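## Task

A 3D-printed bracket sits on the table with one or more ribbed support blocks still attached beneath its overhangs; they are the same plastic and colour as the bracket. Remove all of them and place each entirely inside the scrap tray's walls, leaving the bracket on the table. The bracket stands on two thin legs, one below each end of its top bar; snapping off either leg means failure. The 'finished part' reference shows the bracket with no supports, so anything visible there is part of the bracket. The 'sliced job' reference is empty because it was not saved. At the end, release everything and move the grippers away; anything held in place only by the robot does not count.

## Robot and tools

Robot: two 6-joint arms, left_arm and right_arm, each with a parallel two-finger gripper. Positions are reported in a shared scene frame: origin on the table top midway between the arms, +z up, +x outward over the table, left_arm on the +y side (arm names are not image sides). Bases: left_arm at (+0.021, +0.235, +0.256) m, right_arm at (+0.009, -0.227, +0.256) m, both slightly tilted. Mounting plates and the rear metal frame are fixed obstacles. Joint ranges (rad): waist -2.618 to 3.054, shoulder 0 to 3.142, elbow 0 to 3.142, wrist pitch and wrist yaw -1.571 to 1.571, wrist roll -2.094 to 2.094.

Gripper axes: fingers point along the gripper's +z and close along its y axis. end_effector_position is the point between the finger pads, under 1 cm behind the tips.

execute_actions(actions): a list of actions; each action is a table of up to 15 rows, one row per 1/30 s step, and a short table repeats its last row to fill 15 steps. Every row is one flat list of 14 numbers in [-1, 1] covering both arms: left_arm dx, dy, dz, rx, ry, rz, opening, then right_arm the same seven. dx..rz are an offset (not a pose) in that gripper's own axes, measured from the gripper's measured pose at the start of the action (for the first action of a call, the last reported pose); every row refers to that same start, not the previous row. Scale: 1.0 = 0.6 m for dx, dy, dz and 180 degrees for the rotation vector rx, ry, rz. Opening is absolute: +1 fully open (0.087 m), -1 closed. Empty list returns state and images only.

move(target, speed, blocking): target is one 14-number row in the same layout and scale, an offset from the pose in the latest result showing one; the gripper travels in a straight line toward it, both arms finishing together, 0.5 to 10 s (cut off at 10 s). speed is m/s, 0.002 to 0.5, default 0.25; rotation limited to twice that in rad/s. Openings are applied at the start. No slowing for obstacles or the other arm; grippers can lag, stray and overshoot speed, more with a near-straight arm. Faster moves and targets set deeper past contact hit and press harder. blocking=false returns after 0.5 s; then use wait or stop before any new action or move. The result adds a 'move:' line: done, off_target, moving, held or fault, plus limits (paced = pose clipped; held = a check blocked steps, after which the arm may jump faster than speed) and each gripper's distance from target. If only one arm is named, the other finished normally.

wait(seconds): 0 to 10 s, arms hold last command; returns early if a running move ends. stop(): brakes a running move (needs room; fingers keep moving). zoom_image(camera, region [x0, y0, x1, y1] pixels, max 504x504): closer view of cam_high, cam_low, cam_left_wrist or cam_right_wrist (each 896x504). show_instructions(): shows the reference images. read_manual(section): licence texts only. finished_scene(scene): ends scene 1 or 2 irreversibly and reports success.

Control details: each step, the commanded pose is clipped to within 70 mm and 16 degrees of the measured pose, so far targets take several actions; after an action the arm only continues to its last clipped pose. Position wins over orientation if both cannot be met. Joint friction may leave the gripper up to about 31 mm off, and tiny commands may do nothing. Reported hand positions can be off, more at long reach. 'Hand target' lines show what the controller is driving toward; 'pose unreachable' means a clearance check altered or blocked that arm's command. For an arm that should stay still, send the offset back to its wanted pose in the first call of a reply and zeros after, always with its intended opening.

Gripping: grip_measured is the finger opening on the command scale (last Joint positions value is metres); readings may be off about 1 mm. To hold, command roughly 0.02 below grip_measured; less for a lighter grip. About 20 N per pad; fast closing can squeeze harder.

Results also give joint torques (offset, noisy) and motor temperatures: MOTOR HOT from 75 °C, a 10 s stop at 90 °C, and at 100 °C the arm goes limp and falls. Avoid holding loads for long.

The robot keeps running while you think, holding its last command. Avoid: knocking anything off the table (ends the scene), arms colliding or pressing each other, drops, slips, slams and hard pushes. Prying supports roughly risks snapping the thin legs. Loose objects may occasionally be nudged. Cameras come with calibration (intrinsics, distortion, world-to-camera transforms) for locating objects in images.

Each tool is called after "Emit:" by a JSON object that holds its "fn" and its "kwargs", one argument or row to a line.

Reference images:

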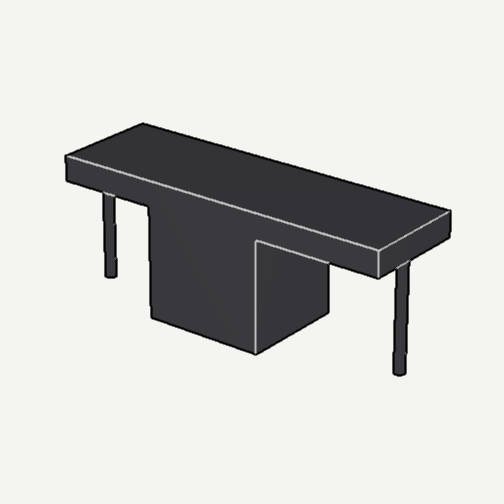

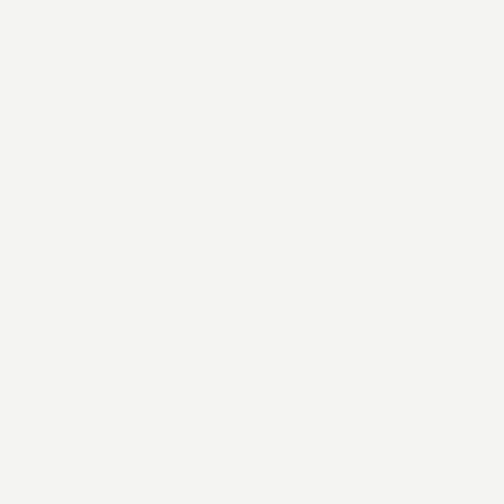

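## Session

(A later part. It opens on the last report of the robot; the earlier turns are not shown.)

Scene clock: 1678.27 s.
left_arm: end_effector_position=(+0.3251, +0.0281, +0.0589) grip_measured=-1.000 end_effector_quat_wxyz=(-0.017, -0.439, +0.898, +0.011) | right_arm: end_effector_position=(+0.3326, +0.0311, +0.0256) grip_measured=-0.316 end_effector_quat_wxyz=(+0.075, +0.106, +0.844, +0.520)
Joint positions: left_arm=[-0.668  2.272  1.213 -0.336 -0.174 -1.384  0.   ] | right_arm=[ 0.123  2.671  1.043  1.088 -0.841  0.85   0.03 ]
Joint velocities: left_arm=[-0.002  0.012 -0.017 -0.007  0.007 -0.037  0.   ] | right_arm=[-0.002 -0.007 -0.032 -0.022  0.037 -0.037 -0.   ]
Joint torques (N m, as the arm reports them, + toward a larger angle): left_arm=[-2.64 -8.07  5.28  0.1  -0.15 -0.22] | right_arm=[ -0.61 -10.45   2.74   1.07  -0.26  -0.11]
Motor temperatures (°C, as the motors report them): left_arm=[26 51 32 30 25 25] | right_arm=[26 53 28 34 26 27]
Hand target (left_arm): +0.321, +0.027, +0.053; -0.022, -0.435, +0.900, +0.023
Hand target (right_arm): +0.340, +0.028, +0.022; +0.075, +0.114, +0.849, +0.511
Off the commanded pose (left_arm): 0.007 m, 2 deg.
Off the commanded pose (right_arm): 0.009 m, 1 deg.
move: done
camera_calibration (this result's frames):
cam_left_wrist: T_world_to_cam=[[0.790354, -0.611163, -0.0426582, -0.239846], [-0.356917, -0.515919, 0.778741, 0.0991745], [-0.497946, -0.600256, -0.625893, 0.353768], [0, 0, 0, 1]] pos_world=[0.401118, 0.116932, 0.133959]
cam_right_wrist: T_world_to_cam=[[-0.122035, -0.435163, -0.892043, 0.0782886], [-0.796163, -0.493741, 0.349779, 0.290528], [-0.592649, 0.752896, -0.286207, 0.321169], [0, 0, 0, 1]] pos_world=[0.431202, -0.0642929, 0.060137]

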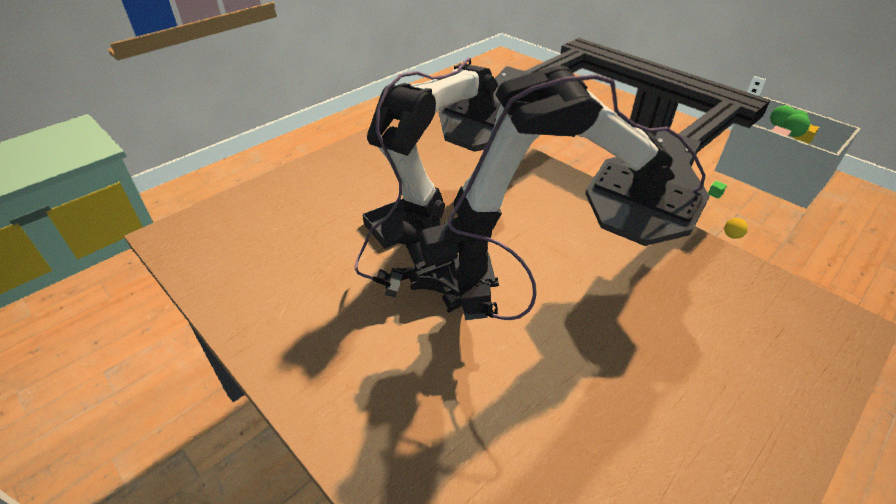

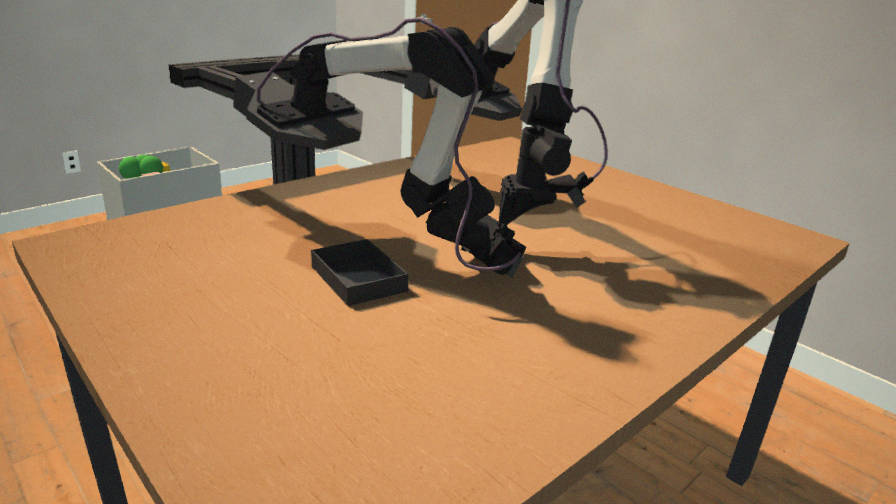

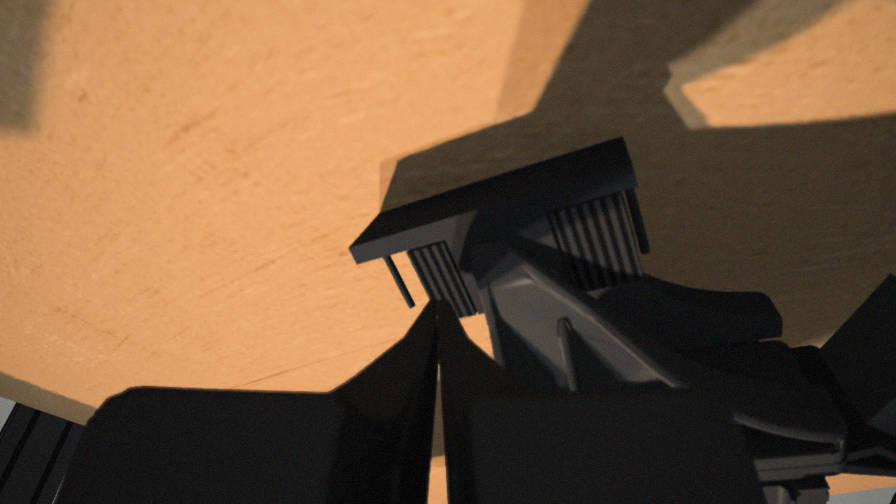

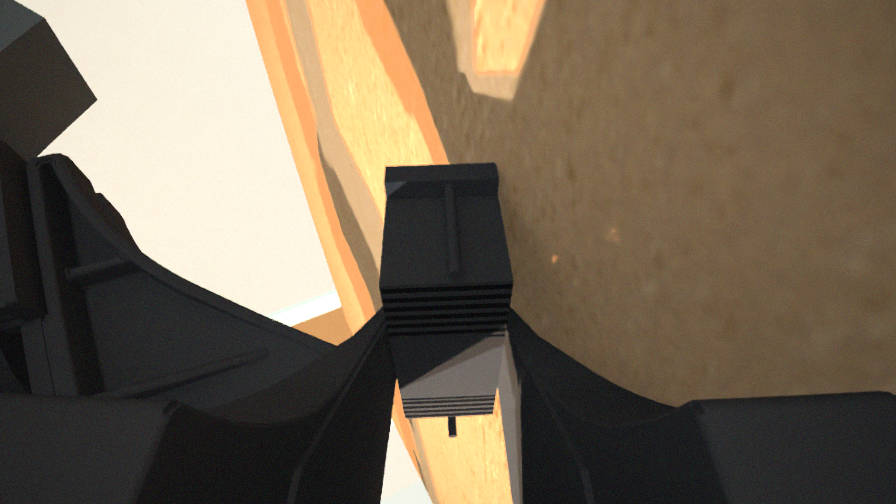

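Emit:
{"fn": "move", "kwargs": {
  "target": [0.006,-0.002,0.022,0,0,0,-1,-0.013,-0.0077,0.0018,0.0065,-0.0027,0.0031,-0.45],
  "speed": 0.008
}}

Emit:
{"fn": "zoom_image", "kwargs": {
  "camera": "cam_left_wrist",
  "region": [340, 200, 600, 380]
}}

Scene clock: 1709.13 s.
left_arm: end_effector_position=(+0.3229, +0.0280, +0.0529) grip_measured=-1.000 end_effector_quat_wxyz=(-0.018, -0.438, +0.899, +0.013) | right_arm: end_effector_position=(+0.3325, +0.0311, +0.0256) grip_measured=-0.316 end_effector_quat_wxyz=(+0.074, +0.106, +0.844, +0.520)
Joint positions: left_arm=[-0.668  2.291  1.213 -0.321 -0.174 -1.384  0.   ] | right_arm=[ 0.123  2.671  1.043  1.087 -0.841  0.85   0.03 ]
Joint velocities: left_arm=[-0.002 -0.002  0.007 -0.007 -0.037 -0.037  0.   ] | right_arm=[-0.017 -0.022  0.012  0.022 -0.051  0.037 -0.001]
Joint torques (N m, as the arm reports them, + toward a larger angle): left_arm=[-2.32 -8.1   4.3   0.41 -0.04 -0.2 ] | right_arm=[ -0.54 -10.48   2.7    1.06  -0.27  -0.11]
Motor temperatures (°C, as the motors report them): left_arm=[26 51 32 29 25 25] | right_arm=[26 54 28 34 26 27]
Hand target (left_arm): +0.323, +0.025, +0.046; -0.017, -0.438, +0.899, +0.011
Hand target (right_arm): +0.340, +0.028, +0.022; +0.075, +0.114, +0.849, +0.511
Off the commanded pose (left_arm): 0.008 m, 0 deg.
Off the commanded pose (right_arm): 0.009 m, 1 deg.
move: done
camera_calibration (this result's frames):
cam_left_wrist: T_world_to_cam=[[0.78983, -0.611601, -0.0459675, -0.238048], [-0.354904, -0.516878, 0.779025, 0.102349], [-0.500212, -0.598983, -0.625305, 0.349459], [0, 0, 0, 1]] pos_world=[0.399145, 0.116632, 0.127844]
cam_right_wrist: T_world_to_cam=[[-0.122295, -0.435044, -0.892065, 0.0783713], [-0.795875, -0.494023, 0.350035, 0.290357], [-0.592981, 0.75278, -0.285824, 0.321209], [0, 0, 0, 1]] pos_world=[0.431144, -0.0642617, 0.0600865]

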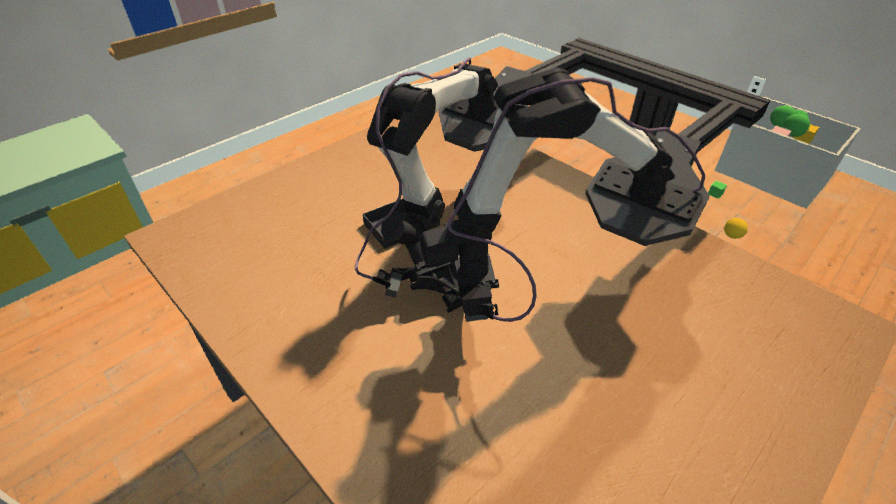

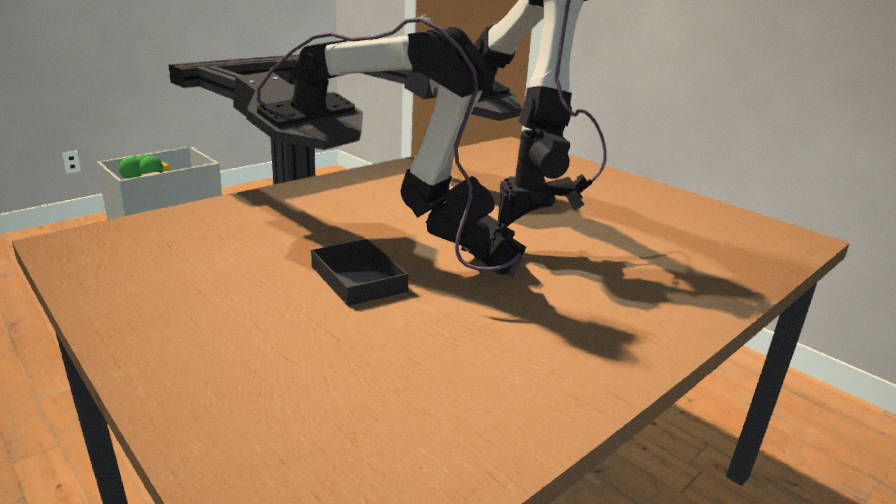

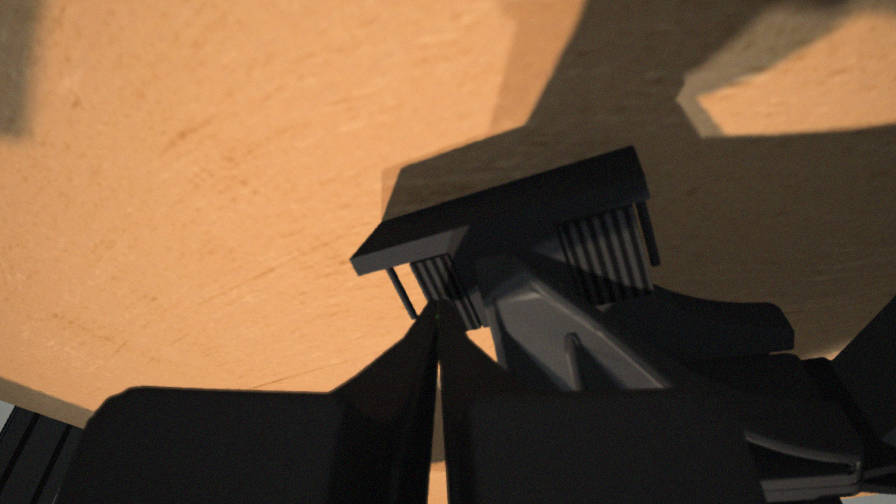

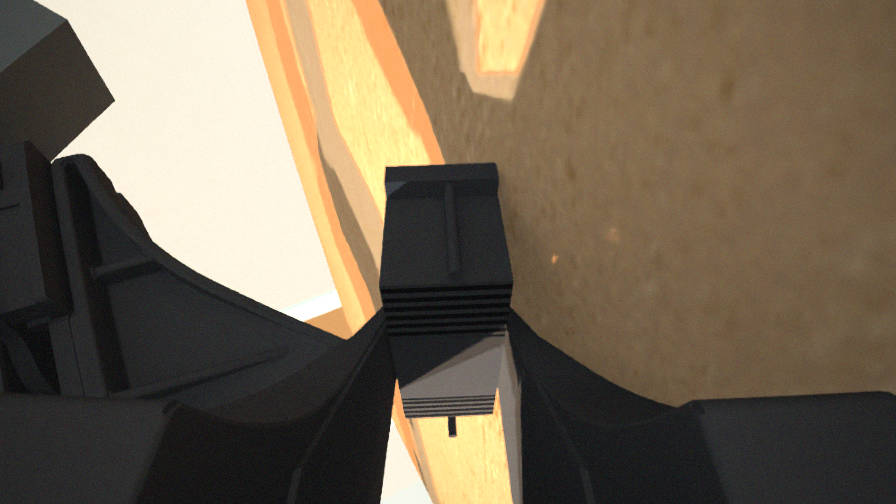

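Region (340, 200, 600, 380) of cam_left_wrist's 896x504 image, scaled by 1.938, with more detail than that image has; it fills the top 349 rows of this view, and the rest is white.

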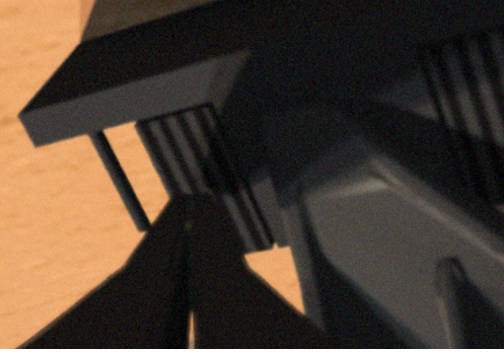

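Emit:
{"fn": "move", "kwargs": {
  "target": [0.004,-0.0105,0.0117,0.008,0,0,-1,-0.013,-0.0077,0.0018,0.0065,-0.0027,0.0031,-0.45],
  "speed": 0.008
}}

Emit:
{"fn": "zoom_image", "kwargs": {
  "camera": "cam_left_wrist",
  "region": [340, 200, 600, 380]
}}

Scene clock: 1715.57 s.
left_arm: end_effector_position=(+0.3291, +0.0248, +0.0525) grip_measured=-1.000 end_effector_quat_wxyz=(-0.010, -0.441, +0.898, +0.002) | right_arm: end_effector_position=(+0.3324, +0.0311, +0.0256) grip_measured=-0.316 end_effector_quat_wxyz=(+0.074, +0.107, +0.844, +0.520)
Joint positions: left_arm=[-0.668  2.291  1.213 -0.294 -0.174 -1.384  0.   ] | right_arm=[ 0.123  2.671  1.043  1.087 -0.841  0.85   0.03 ]
Joint velocities: left_arm=[ 0.002 -0.022  0.012 -0.022  0.037 -0.066  0.   ] | right_arm=[-0.007  0.007 -0.007  0.007 -0.037  0.037 -0.   ]
Joint torques (N m, as the arm reports them, + toward a larger angle): left_arm=[-2.29 -8.5   3.56  0.43  0.01 -0.15] | right_arm=[ -0.6  -10.59   2.64   1.07  -0.29  -0.09]
Motor temperatures (°C, as the motors report them): left_arm=[26 51 32 29 25 25] | right_arm=[26 54 28 34 26 27]
Hand target (left_arm): +0.326, +0.022, +0.046; -0.012, -0.439, +0.899, +0.001
Hand target (right_arm): +0.340, +0.028, +0.022; +0.075, +0.114, +0.849, +0.511
Off the commanded pose (left_arm): 0.008 m, 0 deg.
Off the commanded pose (right_arm): 0.009 m, 1 deg.
move: done
camera_calibration (this result's frames):
cam_left_wrist: T_world_to_cam=[[0.793738, -0.607948, -0.0194702, -0.247681], [-0.371004, -0.509253, 0.776542, 0.108434], [-0.482013, -0.609147, -0.629765, 0.34487], [0, 0, 0, 1]] pos_world=[0.403055, 0.114719, 0.128161]
cam_right_wrist: T_world_to_cam=[[-0.122615, -0.435136, -0.891977, 0.0784342], [-0.795737, -0.494004, 0.350377, 0.290267], [-0.593101, 0.75274, -0.285681, 0.321215], [0, 0, 0, 1]] pos_world=[0.431106, -0.0642687, 0.0600239]

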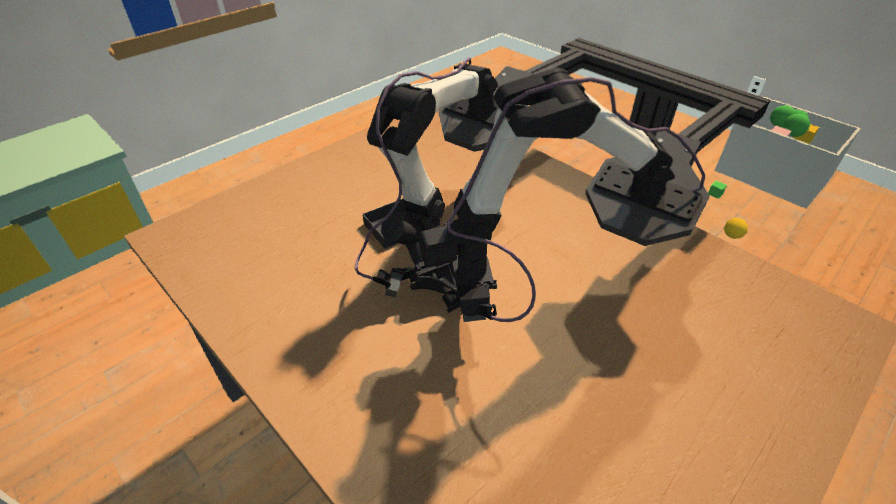

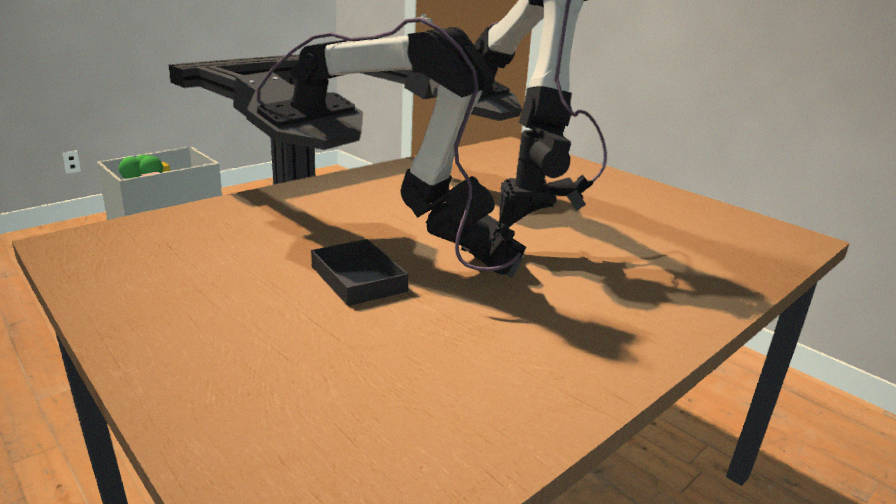

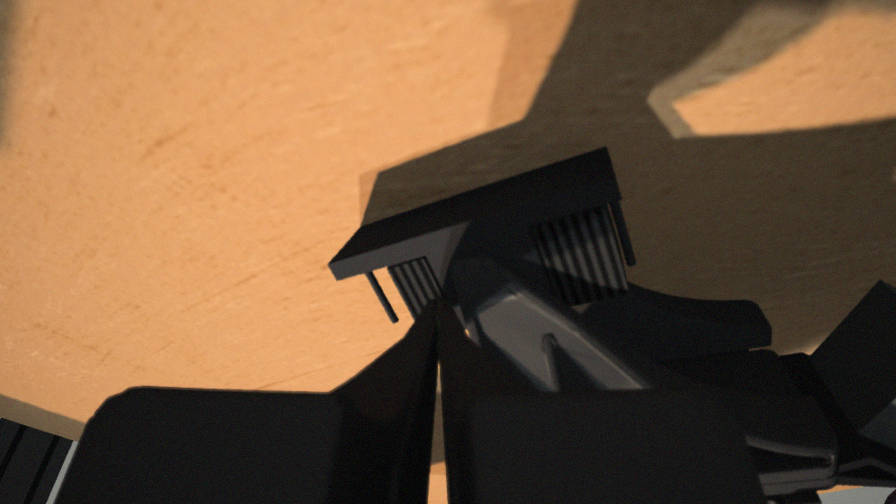

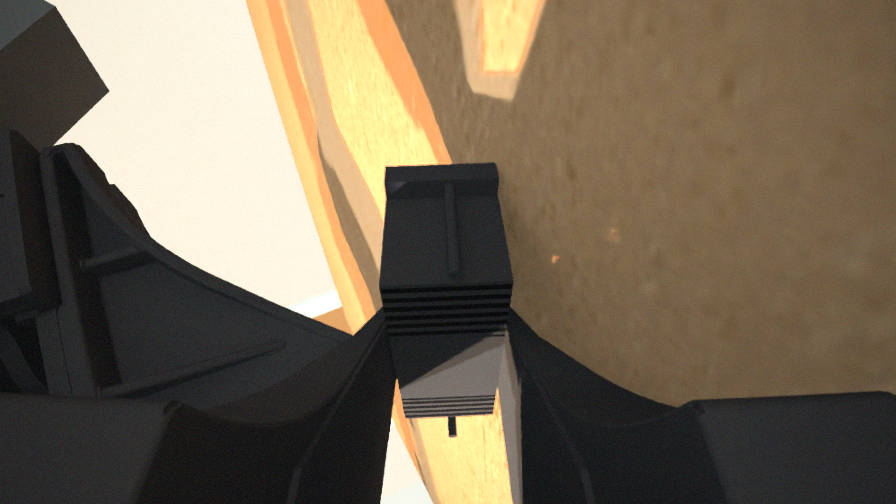

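Region (340, 200, 600, 380) of cam_left_wrist's 896x504 image, scaled by 1.938, with more detail than that image has; it fills the top 349 rows of this view, and the rest is white.

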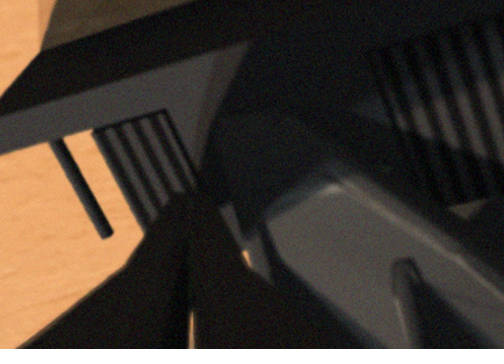

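Emit:
{"fn": "move", "kwargs": {
  "target": [0.025,0.003,0.075,0,0,0,-1,-0.013,-0.0077,0.0018,0.0065,-0.0027,0.0031,-0.45],
  "speed": 0.005,
  "blocking": false
}}

Emit:
{"fn": "wait", "kwargs": {
  "seconds": 3
}}

Scene clock: 1724.87 s.
left_arm: end_effector_position=(+0.3293, +0.0246, +0.0525) grip_measured=-1.000 end_effector_quat_wxyz=(-0.009, -0.441, +0.898, +0.001) | right_arm: end_effector_position=(+0.3328, +0.0312, +0.0259) grip_measured=-0.316 end_effector_quat_wxyz=(+0.075, +0.106, +0.844, +0.520)
Joint positions: left_arm=[-0.668  2.291  1.213 -0.293 -0.174 -1.384  0.   ] | right_arm=[ 0.123  2.671  1.043  1.09  -0.842  0.85   0.03 ]
Joint velocities: left_arm=[ 0.017 -0.027 -0.002 -0.007 -0.037  0.095  0.   ] | right_arm=[-0.007 -0.007 -0.002  0.022 -0.037  0.051 -0.   ]
Joint torques (N m, as the arm reports them, + toward a larger angle): left_arm=[-1.9  -9.46  3.43  0.38 -0.03 -0.2 ] | right_arm=[  0.21 -10.47   0.86   1.49  -0.43  -0.04]
Motor temperatures (°C, as the motors report them): left_arm=[26 51 32 29 25 25] | right_arm=[26 54 27 34 26 27]
Hand target (left_arm): +0.329, +0.024, +0.050; -0.009, -0.441, +0.898, +0.001
Hand target (right_arm): +0.333, +0.031, +0.025; +0.074, +0.107, +0.845, +0.519
Off the commanded pose (left_arm): 0.047 m, 0 deg.
Off the commanded pose (right_arm): 0.009 m, 1 deg.
move: running
camera_calibration (this result's frames):
cam_left_wrist: T_world_to_cam=[[0.793886, -0.607789, -0.0183651, -0.248078], [-0.371675, -0.508938, 0.776428, 0.108691], [-0.481251, -0.60957, -0.629938, 0.344673], [0, 0, 0, 1]] pos_world=[0.403218, 0.11464, 0.128177]
cam_right_wrist: T_world_to_cam=[[-0.120319, -0.434282, -0.892705, 0.0780129], [-0.796552, -0.494442, 0.347895, 0.290821], [-0.592476, 0.752945, -0.286437, 0.321212], [0, 0, 0, 1]] pos_world=[0.431351, -0.0641814, 0.0604745]

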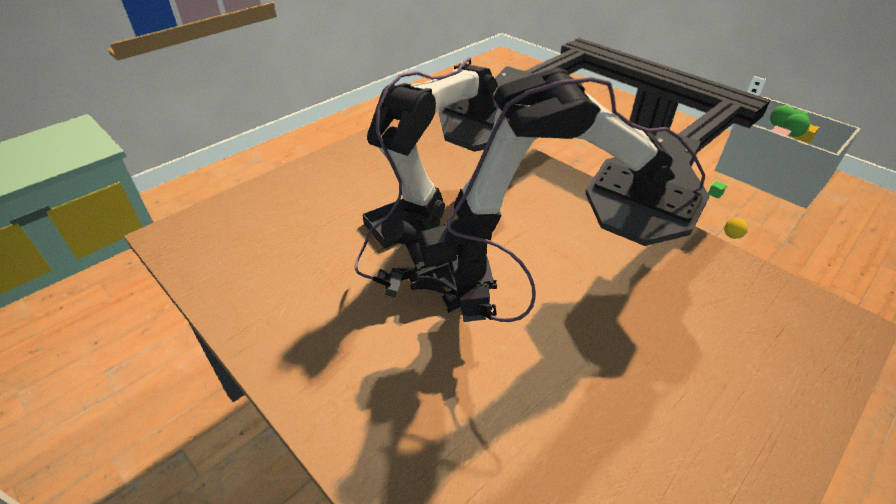

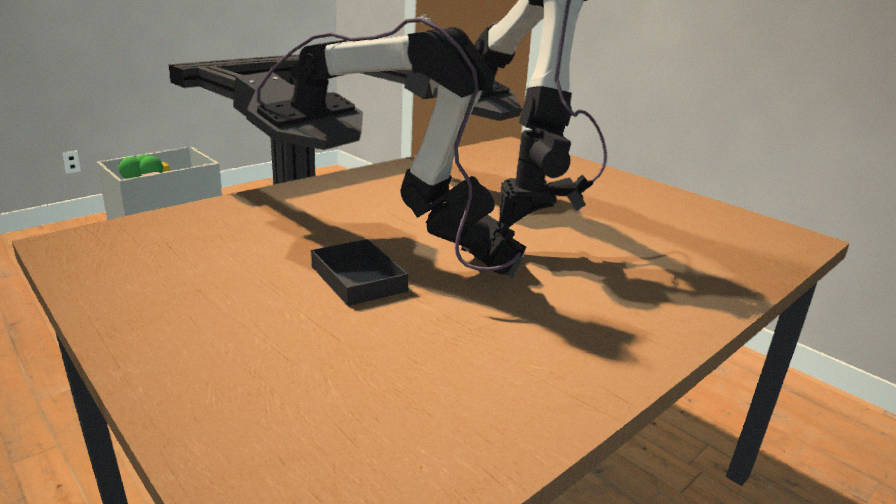

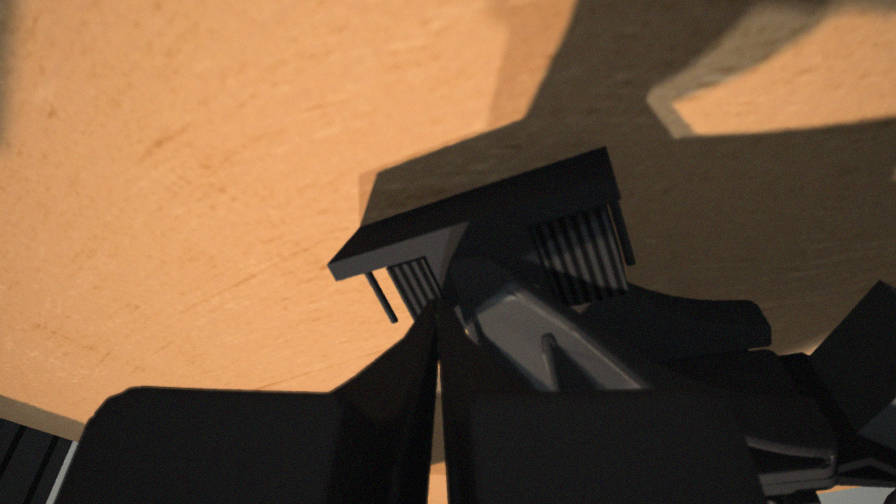

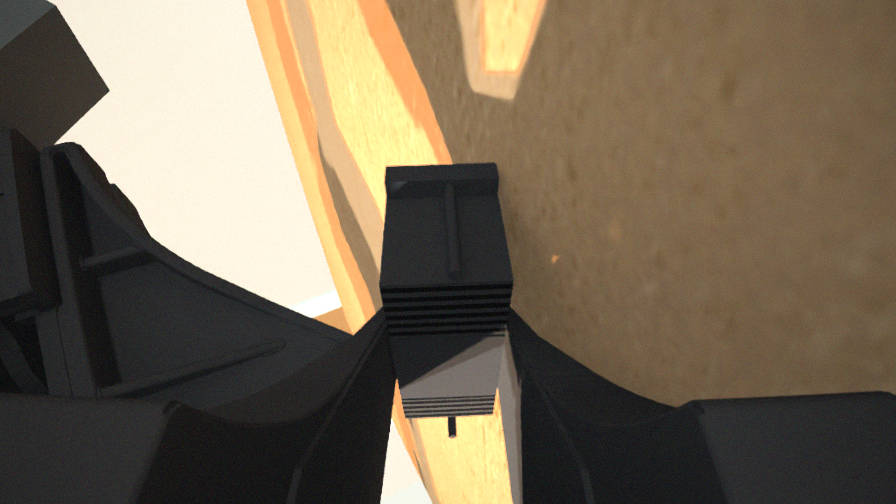

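Scene clock: 1727.87 s.
left_arm: end_effector_position=(+0.3305, +0.0233, +0.0492) grip_measured=-1.000 end_effector_quat_wxyz=(-0.007, -0.442, +0.897, -0.002) | right_arm: end_effector_position=(+0.3328, +0.0312, +0.0258) grip_measured=-0.316 end_effector_quat_wxyz=(+0.076, +0.105, +0.844, +0.520)
Joint positions: left_arm=[-0.668  2.3    1.213 -0.274 -0.174 -1.384  0.   ] | right_arm=[ 0.123  2.671  1.043  1.09  -0.842  0.848  0.03 ]
Joint velocities: left_arm=[-0.002 -0.012  0.017  0.037  0.066  0.022  0.   ] | right_arm=[-0.002  0.007 -0.032 -0.051  0.007 -0.022 -0.   ]
Joint torques (N m, as the arm reports them, + toward a larger angle): left_arm=[-2.52 -7.04  3.72  0.55 -0.04 -0.22] | right_arm=[ -0.01 -10.43   1.5    1.31  -0.38  -0.03]
Motor temperatures (°C, as the motors report them): left_arm=[26 51 31 29 25 25] | right_arm=[26 54 27 34 26 27]
Hand target (left_arm): +0.324, +0.021, +0.037; -0.009, -0.441, +0.898, +0.002
Hand target (right_arm): +0.335, +0.030, +0.024; +0.074, +0.109, +0.846, +0.517
Off the commanded pose (left_arm): 0.044 m, 1 deg.
Off the commanded pose (right_arm): 0.009 m, 2 deg.
earlier move: running
wait: 3.00 s; no rest
camera_calibration (this result's frames):
cam_left_wrist: T_world_to_cam=[[0.795219, -0.606242, -0.00989616, -0.250752], [-0.376616, -0.506674, 0.775527, 0.112617], [-0.475171, -0.612986, -0.631237, 0.340544], [0, 0, 0, 1]] pos_world=[0.403633, 0.113792, 0.125145]
cam_right_wrist: T_world_to_cam=[[-0.117744, -0.434989, -0.892704, 0.0770669], [-0.796761, -0.495174, 0.346374, 0.290954], [-0.592713, 0.752055, -0.288278, 0.321368], [0, 0, 0, 1]] pos_world=[0.431374, -0.0640902, 0.0606625]

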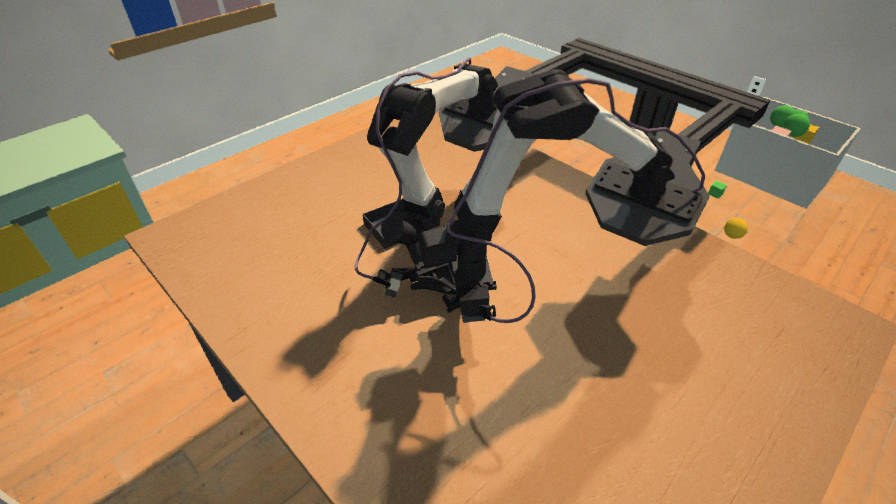

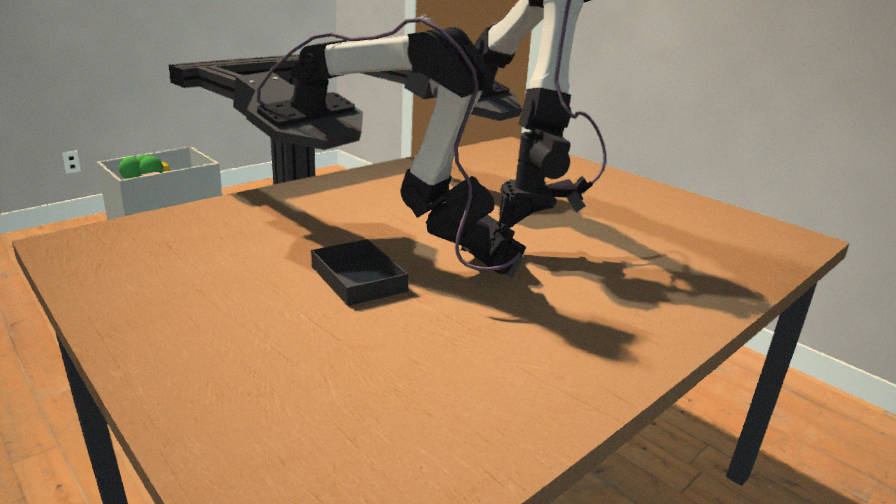

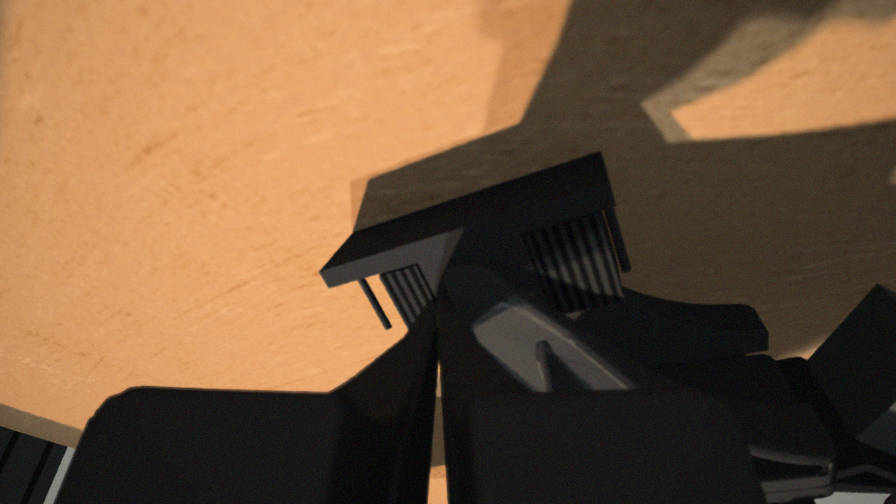

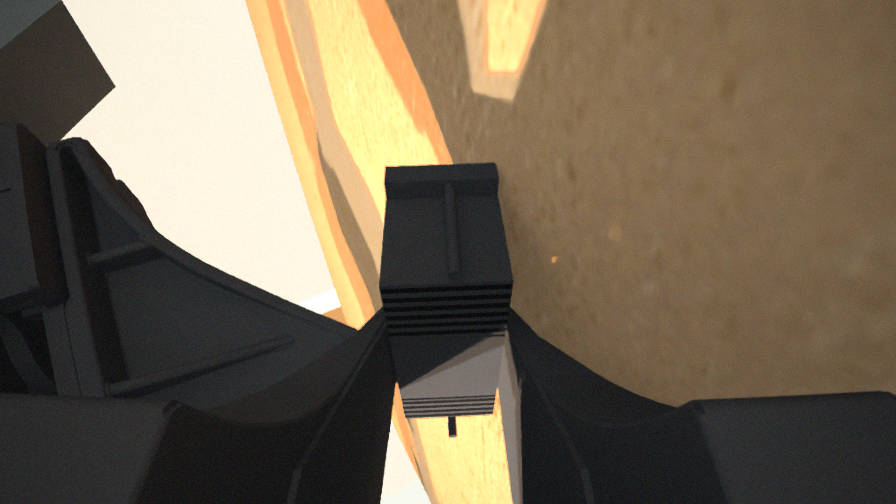

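Emit:
{"fn": "stop", "kwargs": {

}}

Emit:
{"fn": "zoom_image", "kwargs": {
  "camera": "cam_left_wrist",
  "region": [310, 200, 570, 380]
}}

Scene clock: 1729.27 s.
left_arm: end_effector_position=(+0.3303, +0.0232, +0.0486) grip_measured=-1.000 end_effector_quat_wxyz=(-0.007, -0.442, +0.897, -0.002) | right_arm: end_effector_position=(+0.3327, +0.0311, +0.0257) grip_measured=-0.316 end_effector_quat_wxyz=(+0.076, +0.104, +0.844, +0.520)
Joint positions: left_arm=[-0.668  2.302  1.213 -0.272 -0.174 -1.384  0.   ] | right_arm=[ 0.123  2.671  1.043  1.089 -0.842  0.846  0.03 ]
Joint velocities: left_arm=[-0.007 -0.002 -0.007 -0.051 -0.066  0.051  0.   ] | right_arm=[ 0.002 -0.002  0.007 -0.037 -0.007 -0.037 -0.   ]
Joint torques (N m, as the arm reports them, + toward a larger angle): left_arm=[-2.73 -6.1   3.91  0.65 -0.05 -0.26] | right_arm=[ -0.23 -10.41   1.76   1.27  -0.36  -0.04]
Motor temperatures (°C, as the motors report them): left_arm=[26 51 31 29 25 25] | right_arm=[26 54 27 34 26 27]
Hand target (left_arm): +0.323, +0.020, +0.032; -0.009, -0.441, +0.898, +0.001
Hand target (right_arm): +0.336, +0.030, +0.024; +0.075, +0.110, +0.846, +0.516
Off the commanded pose (left_arm): 0.044 m, 1 deg.
Off the commanded pose (right_arm): 0.009 m, 2 deg.
earlier move: stopped
camera_calibration (this result's frames):
cam_left_wrist: T_world_to_cam=[[0.795218, -0.606244, -0.00982721, -0.250672], [-0.376482, -0.506411, 0.775764, 0.112903], [-0.475279, -0.613202, -0.630947, 0.340022], [0, 0, 0, 1]] pos_world=[0.40345, 0.113709, 0.124487]
cam_right_wrist: T_world_to_cam=[[-0.116224, -0.435584, -0.892613, 0.0764542], [-0.79677, -0.495679, 0.34563, 0.290958], [-0.593, 0.751378, -0.289451, 0.321484], [0, 0, 0, 1]] pos_world=[0.431352, -0.0640319, 0.060734]

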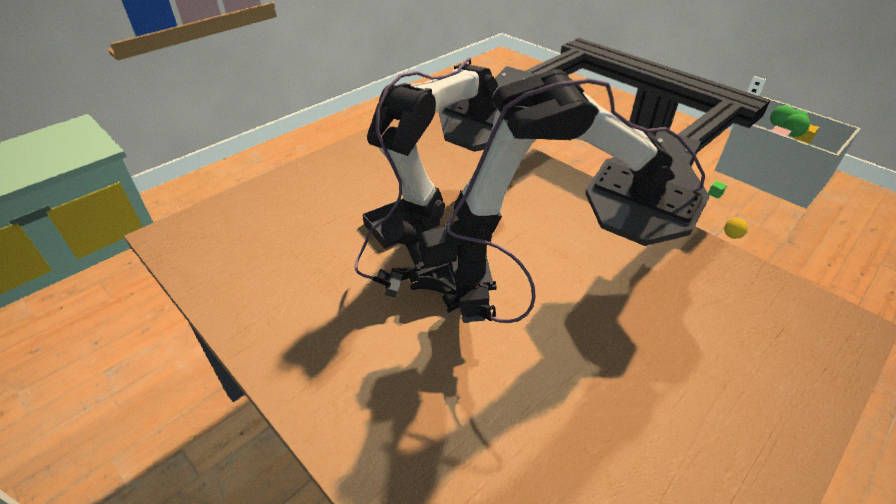

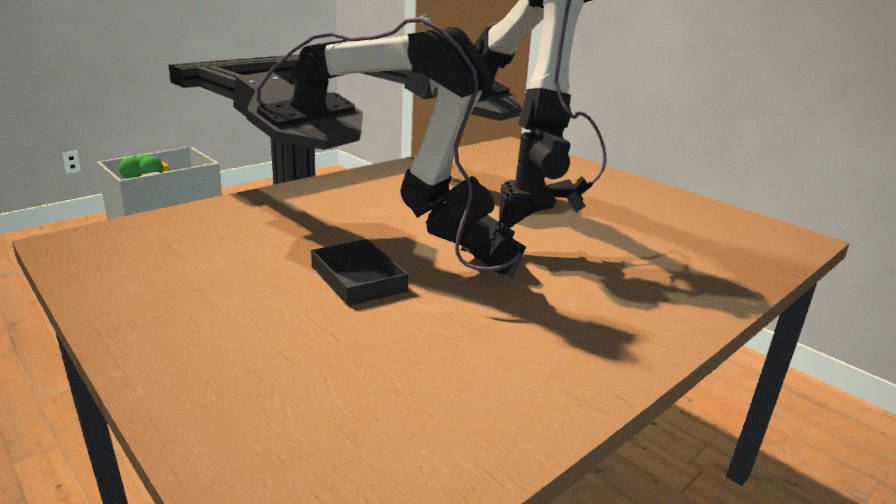

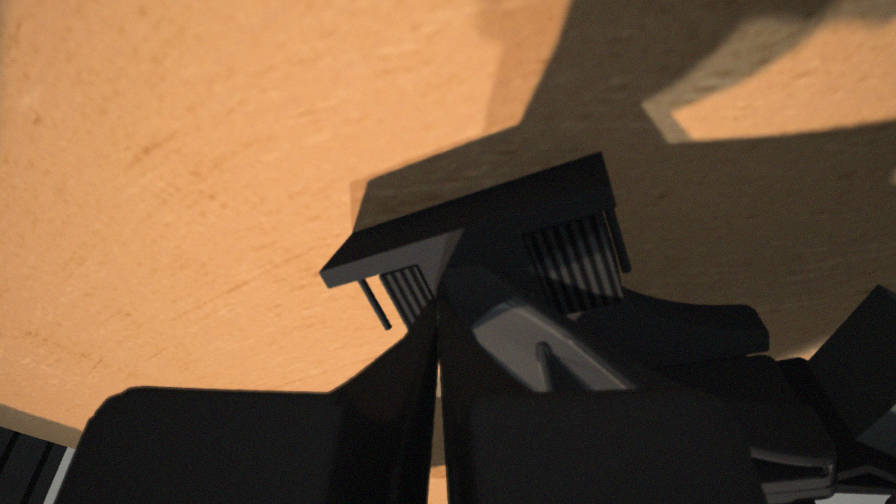

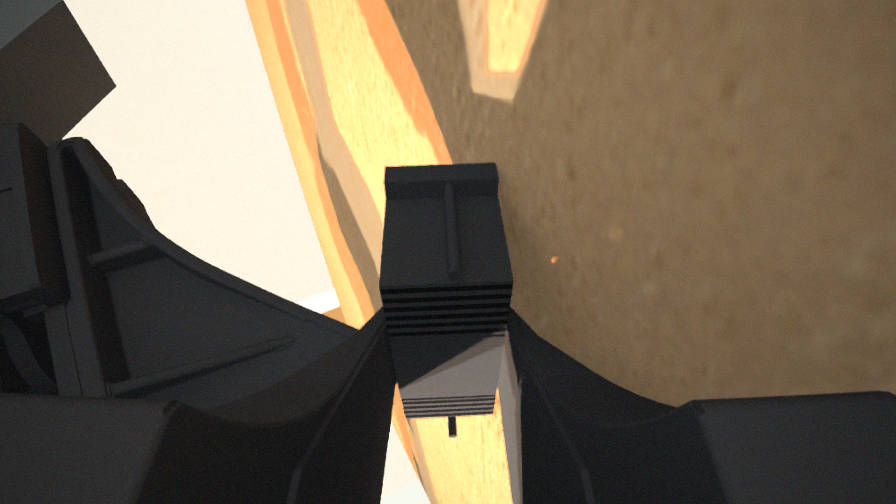

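Region (310, 200, 570, 380) of cam_left_wrist's 896x504 image, scaled by 1.938, with more detail than that image has; it fills the top 349 rows of this view, and the rest is white.

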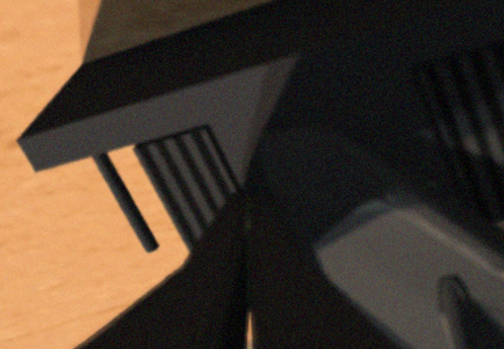

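Emit:
{"fn": "move", "kwargs": {
  "target": [0.0027,0.0137,-0.0008,-0.0100,0.0020,0.0018,-1,-0.013,-0.0077,0.0018,0.0065,-0.0027,0.0031,-0.45],
  "speed": 0.008
}}

Emit:
{"fn": "zoom_image", "kwargs": {
  "camera": "cam_left_wrist",
  "region": [310, 200, 570, 380]
}}

Scene clock: 1770.10 s.
left_arm: end_effector_position=(+0.3298, +0.0235, +0.0486) grip_measured=-1.000 end_effector_quat_wxyz=(-0.007, -0.441, +0.897, -0.001) | right_arm: end_effector_position=(+0.3324, +0.0311, +0.0255) grip_measured=-0.316 end_effector_quat_wxyz=(+0.076, +0.104, +0.845, +0.520)
Joint positions: left_arm=[-0.668  2.302  1.213 -0.275 -0.174 -1.384  0.   ] | right_arm=[ 0.123  2.671  1.043  1.087 -0.842  0.845  0.03 ]
Joint velocities: left_arm=[-0.002  0.002  0.007 -0.066  0.007  0.022  0.   ] | right_arm=[-0.002  0.012 -0.017 -0.022  0.007  0.051 -0.001]
Joint torques (N m, as the arm reports them, + toward a larger angle): left_arm=[ -1.91 -10.23   3.29   0.06  -0.05  -0.17] | right_arm=[ -0.63 -10.45   2.72   1.07  -0.29  -0.11]
Motor temperatures (°C, as the motors report them): left_arm=[26 48 31 29 25 25] | right_arm=[26 54 27 34 26 27]
Hand target (left_arm): +0.323, +0.027, +0.049; -0.016, -0.439, +0.898, +0.010
Hand target (right_arm): +0.340, +0.028, +0.022; +0.077, +0.111, +0.848, +0.512
Off the commanded pose (left_arm): 0.008 m, 2 deg.
Off the commanded pose (right_arm): 0.009 m, 1 deg.
move: done
camera_calibration (this result's frames):
cam_left_wrist: T_world_to_cam=[[0.794938, -0.606572, -0.0120384, -0.249892], [-0.375141, -0.507039, 0.776003, 0.112388], [-0.476805, -0.612358, -0.630614, 0.34042], [0, 0, 0, 1]] pos_world=[0.403124, 0.113866, 0.124452]
cam_right_wrist: T_world_to_cam=[[-0.116718, -0.436344, -0.892178, 0.0763651], [-0.796173, -0.495897, 0.34669, 0.290562], [-0.593705, 0.750793, -0.289525, 0.321577], [0, 0, 0, 1]] pos_world=[0.431173, -0.0640276, 0.0605011]

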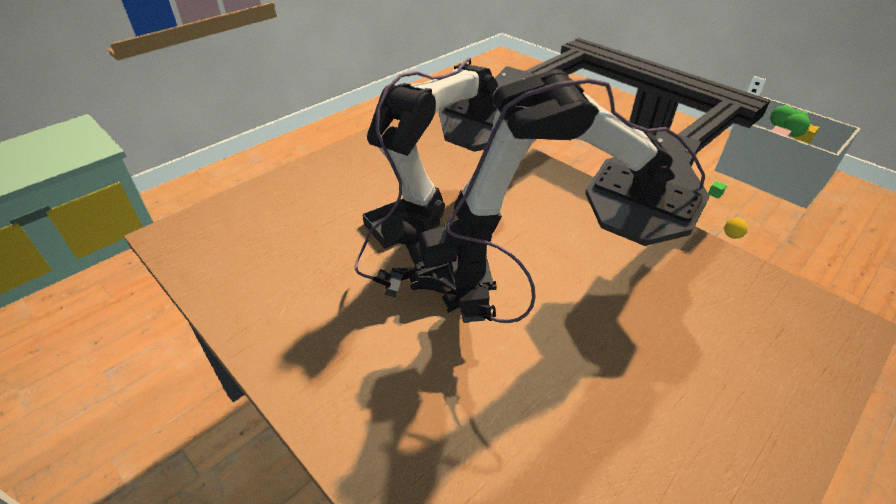

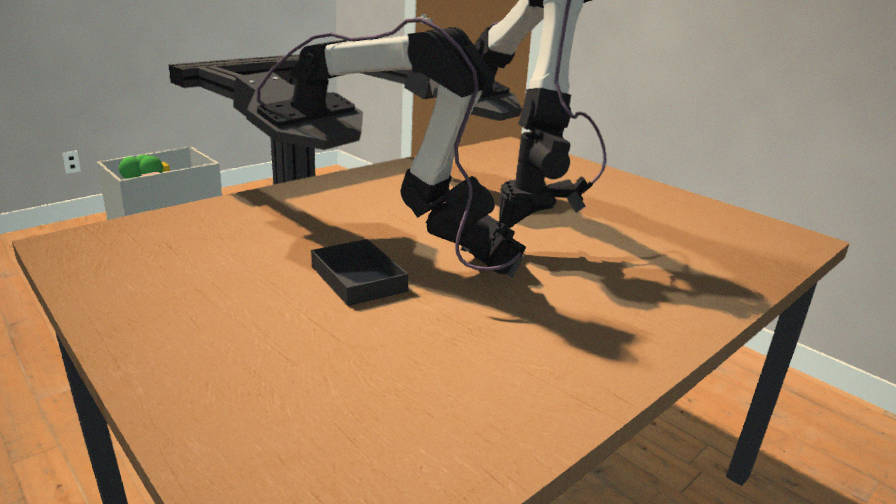

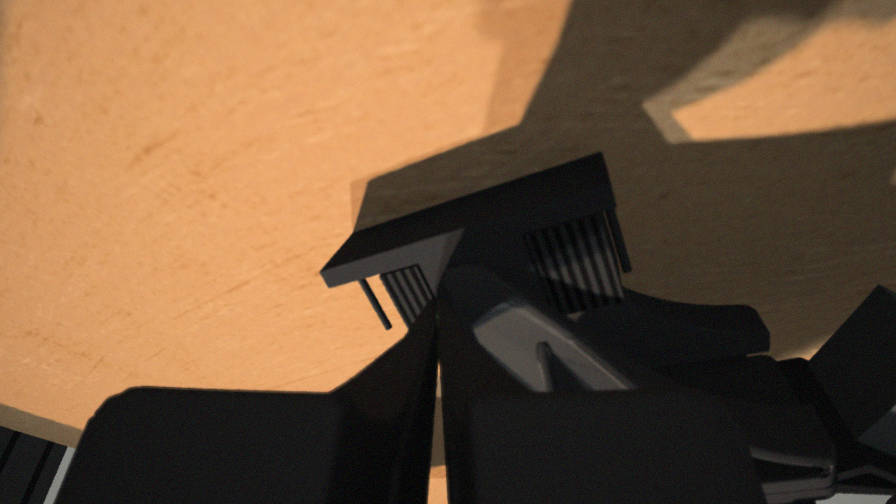

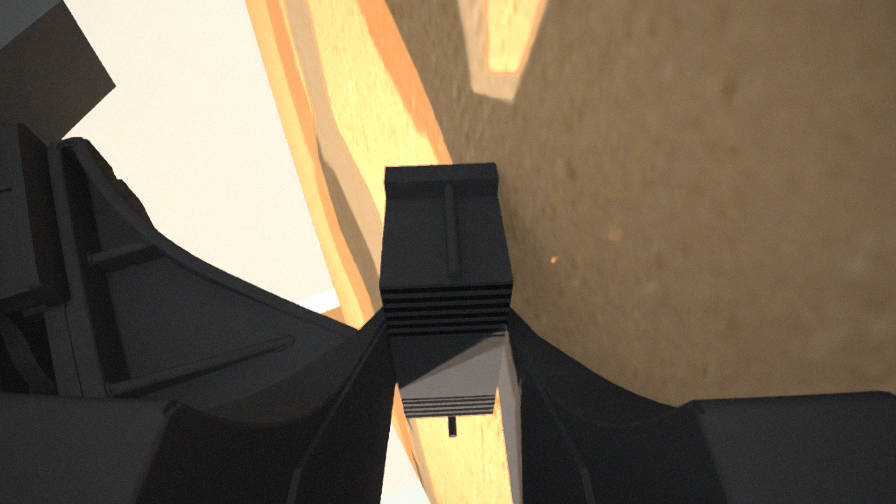

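Region (310, 200, 570, 380) of cam_left_wrist's 896x504 image, scaled by 1.938, with more detail than that image has; it fills the top 349 rows of this view, and the rest is white.

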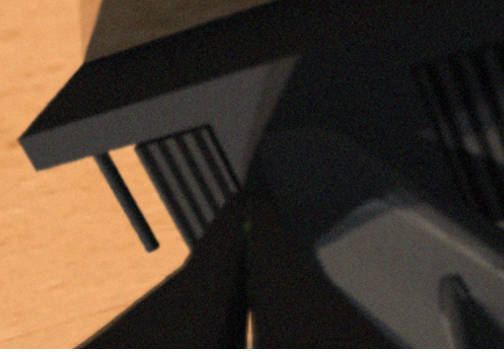

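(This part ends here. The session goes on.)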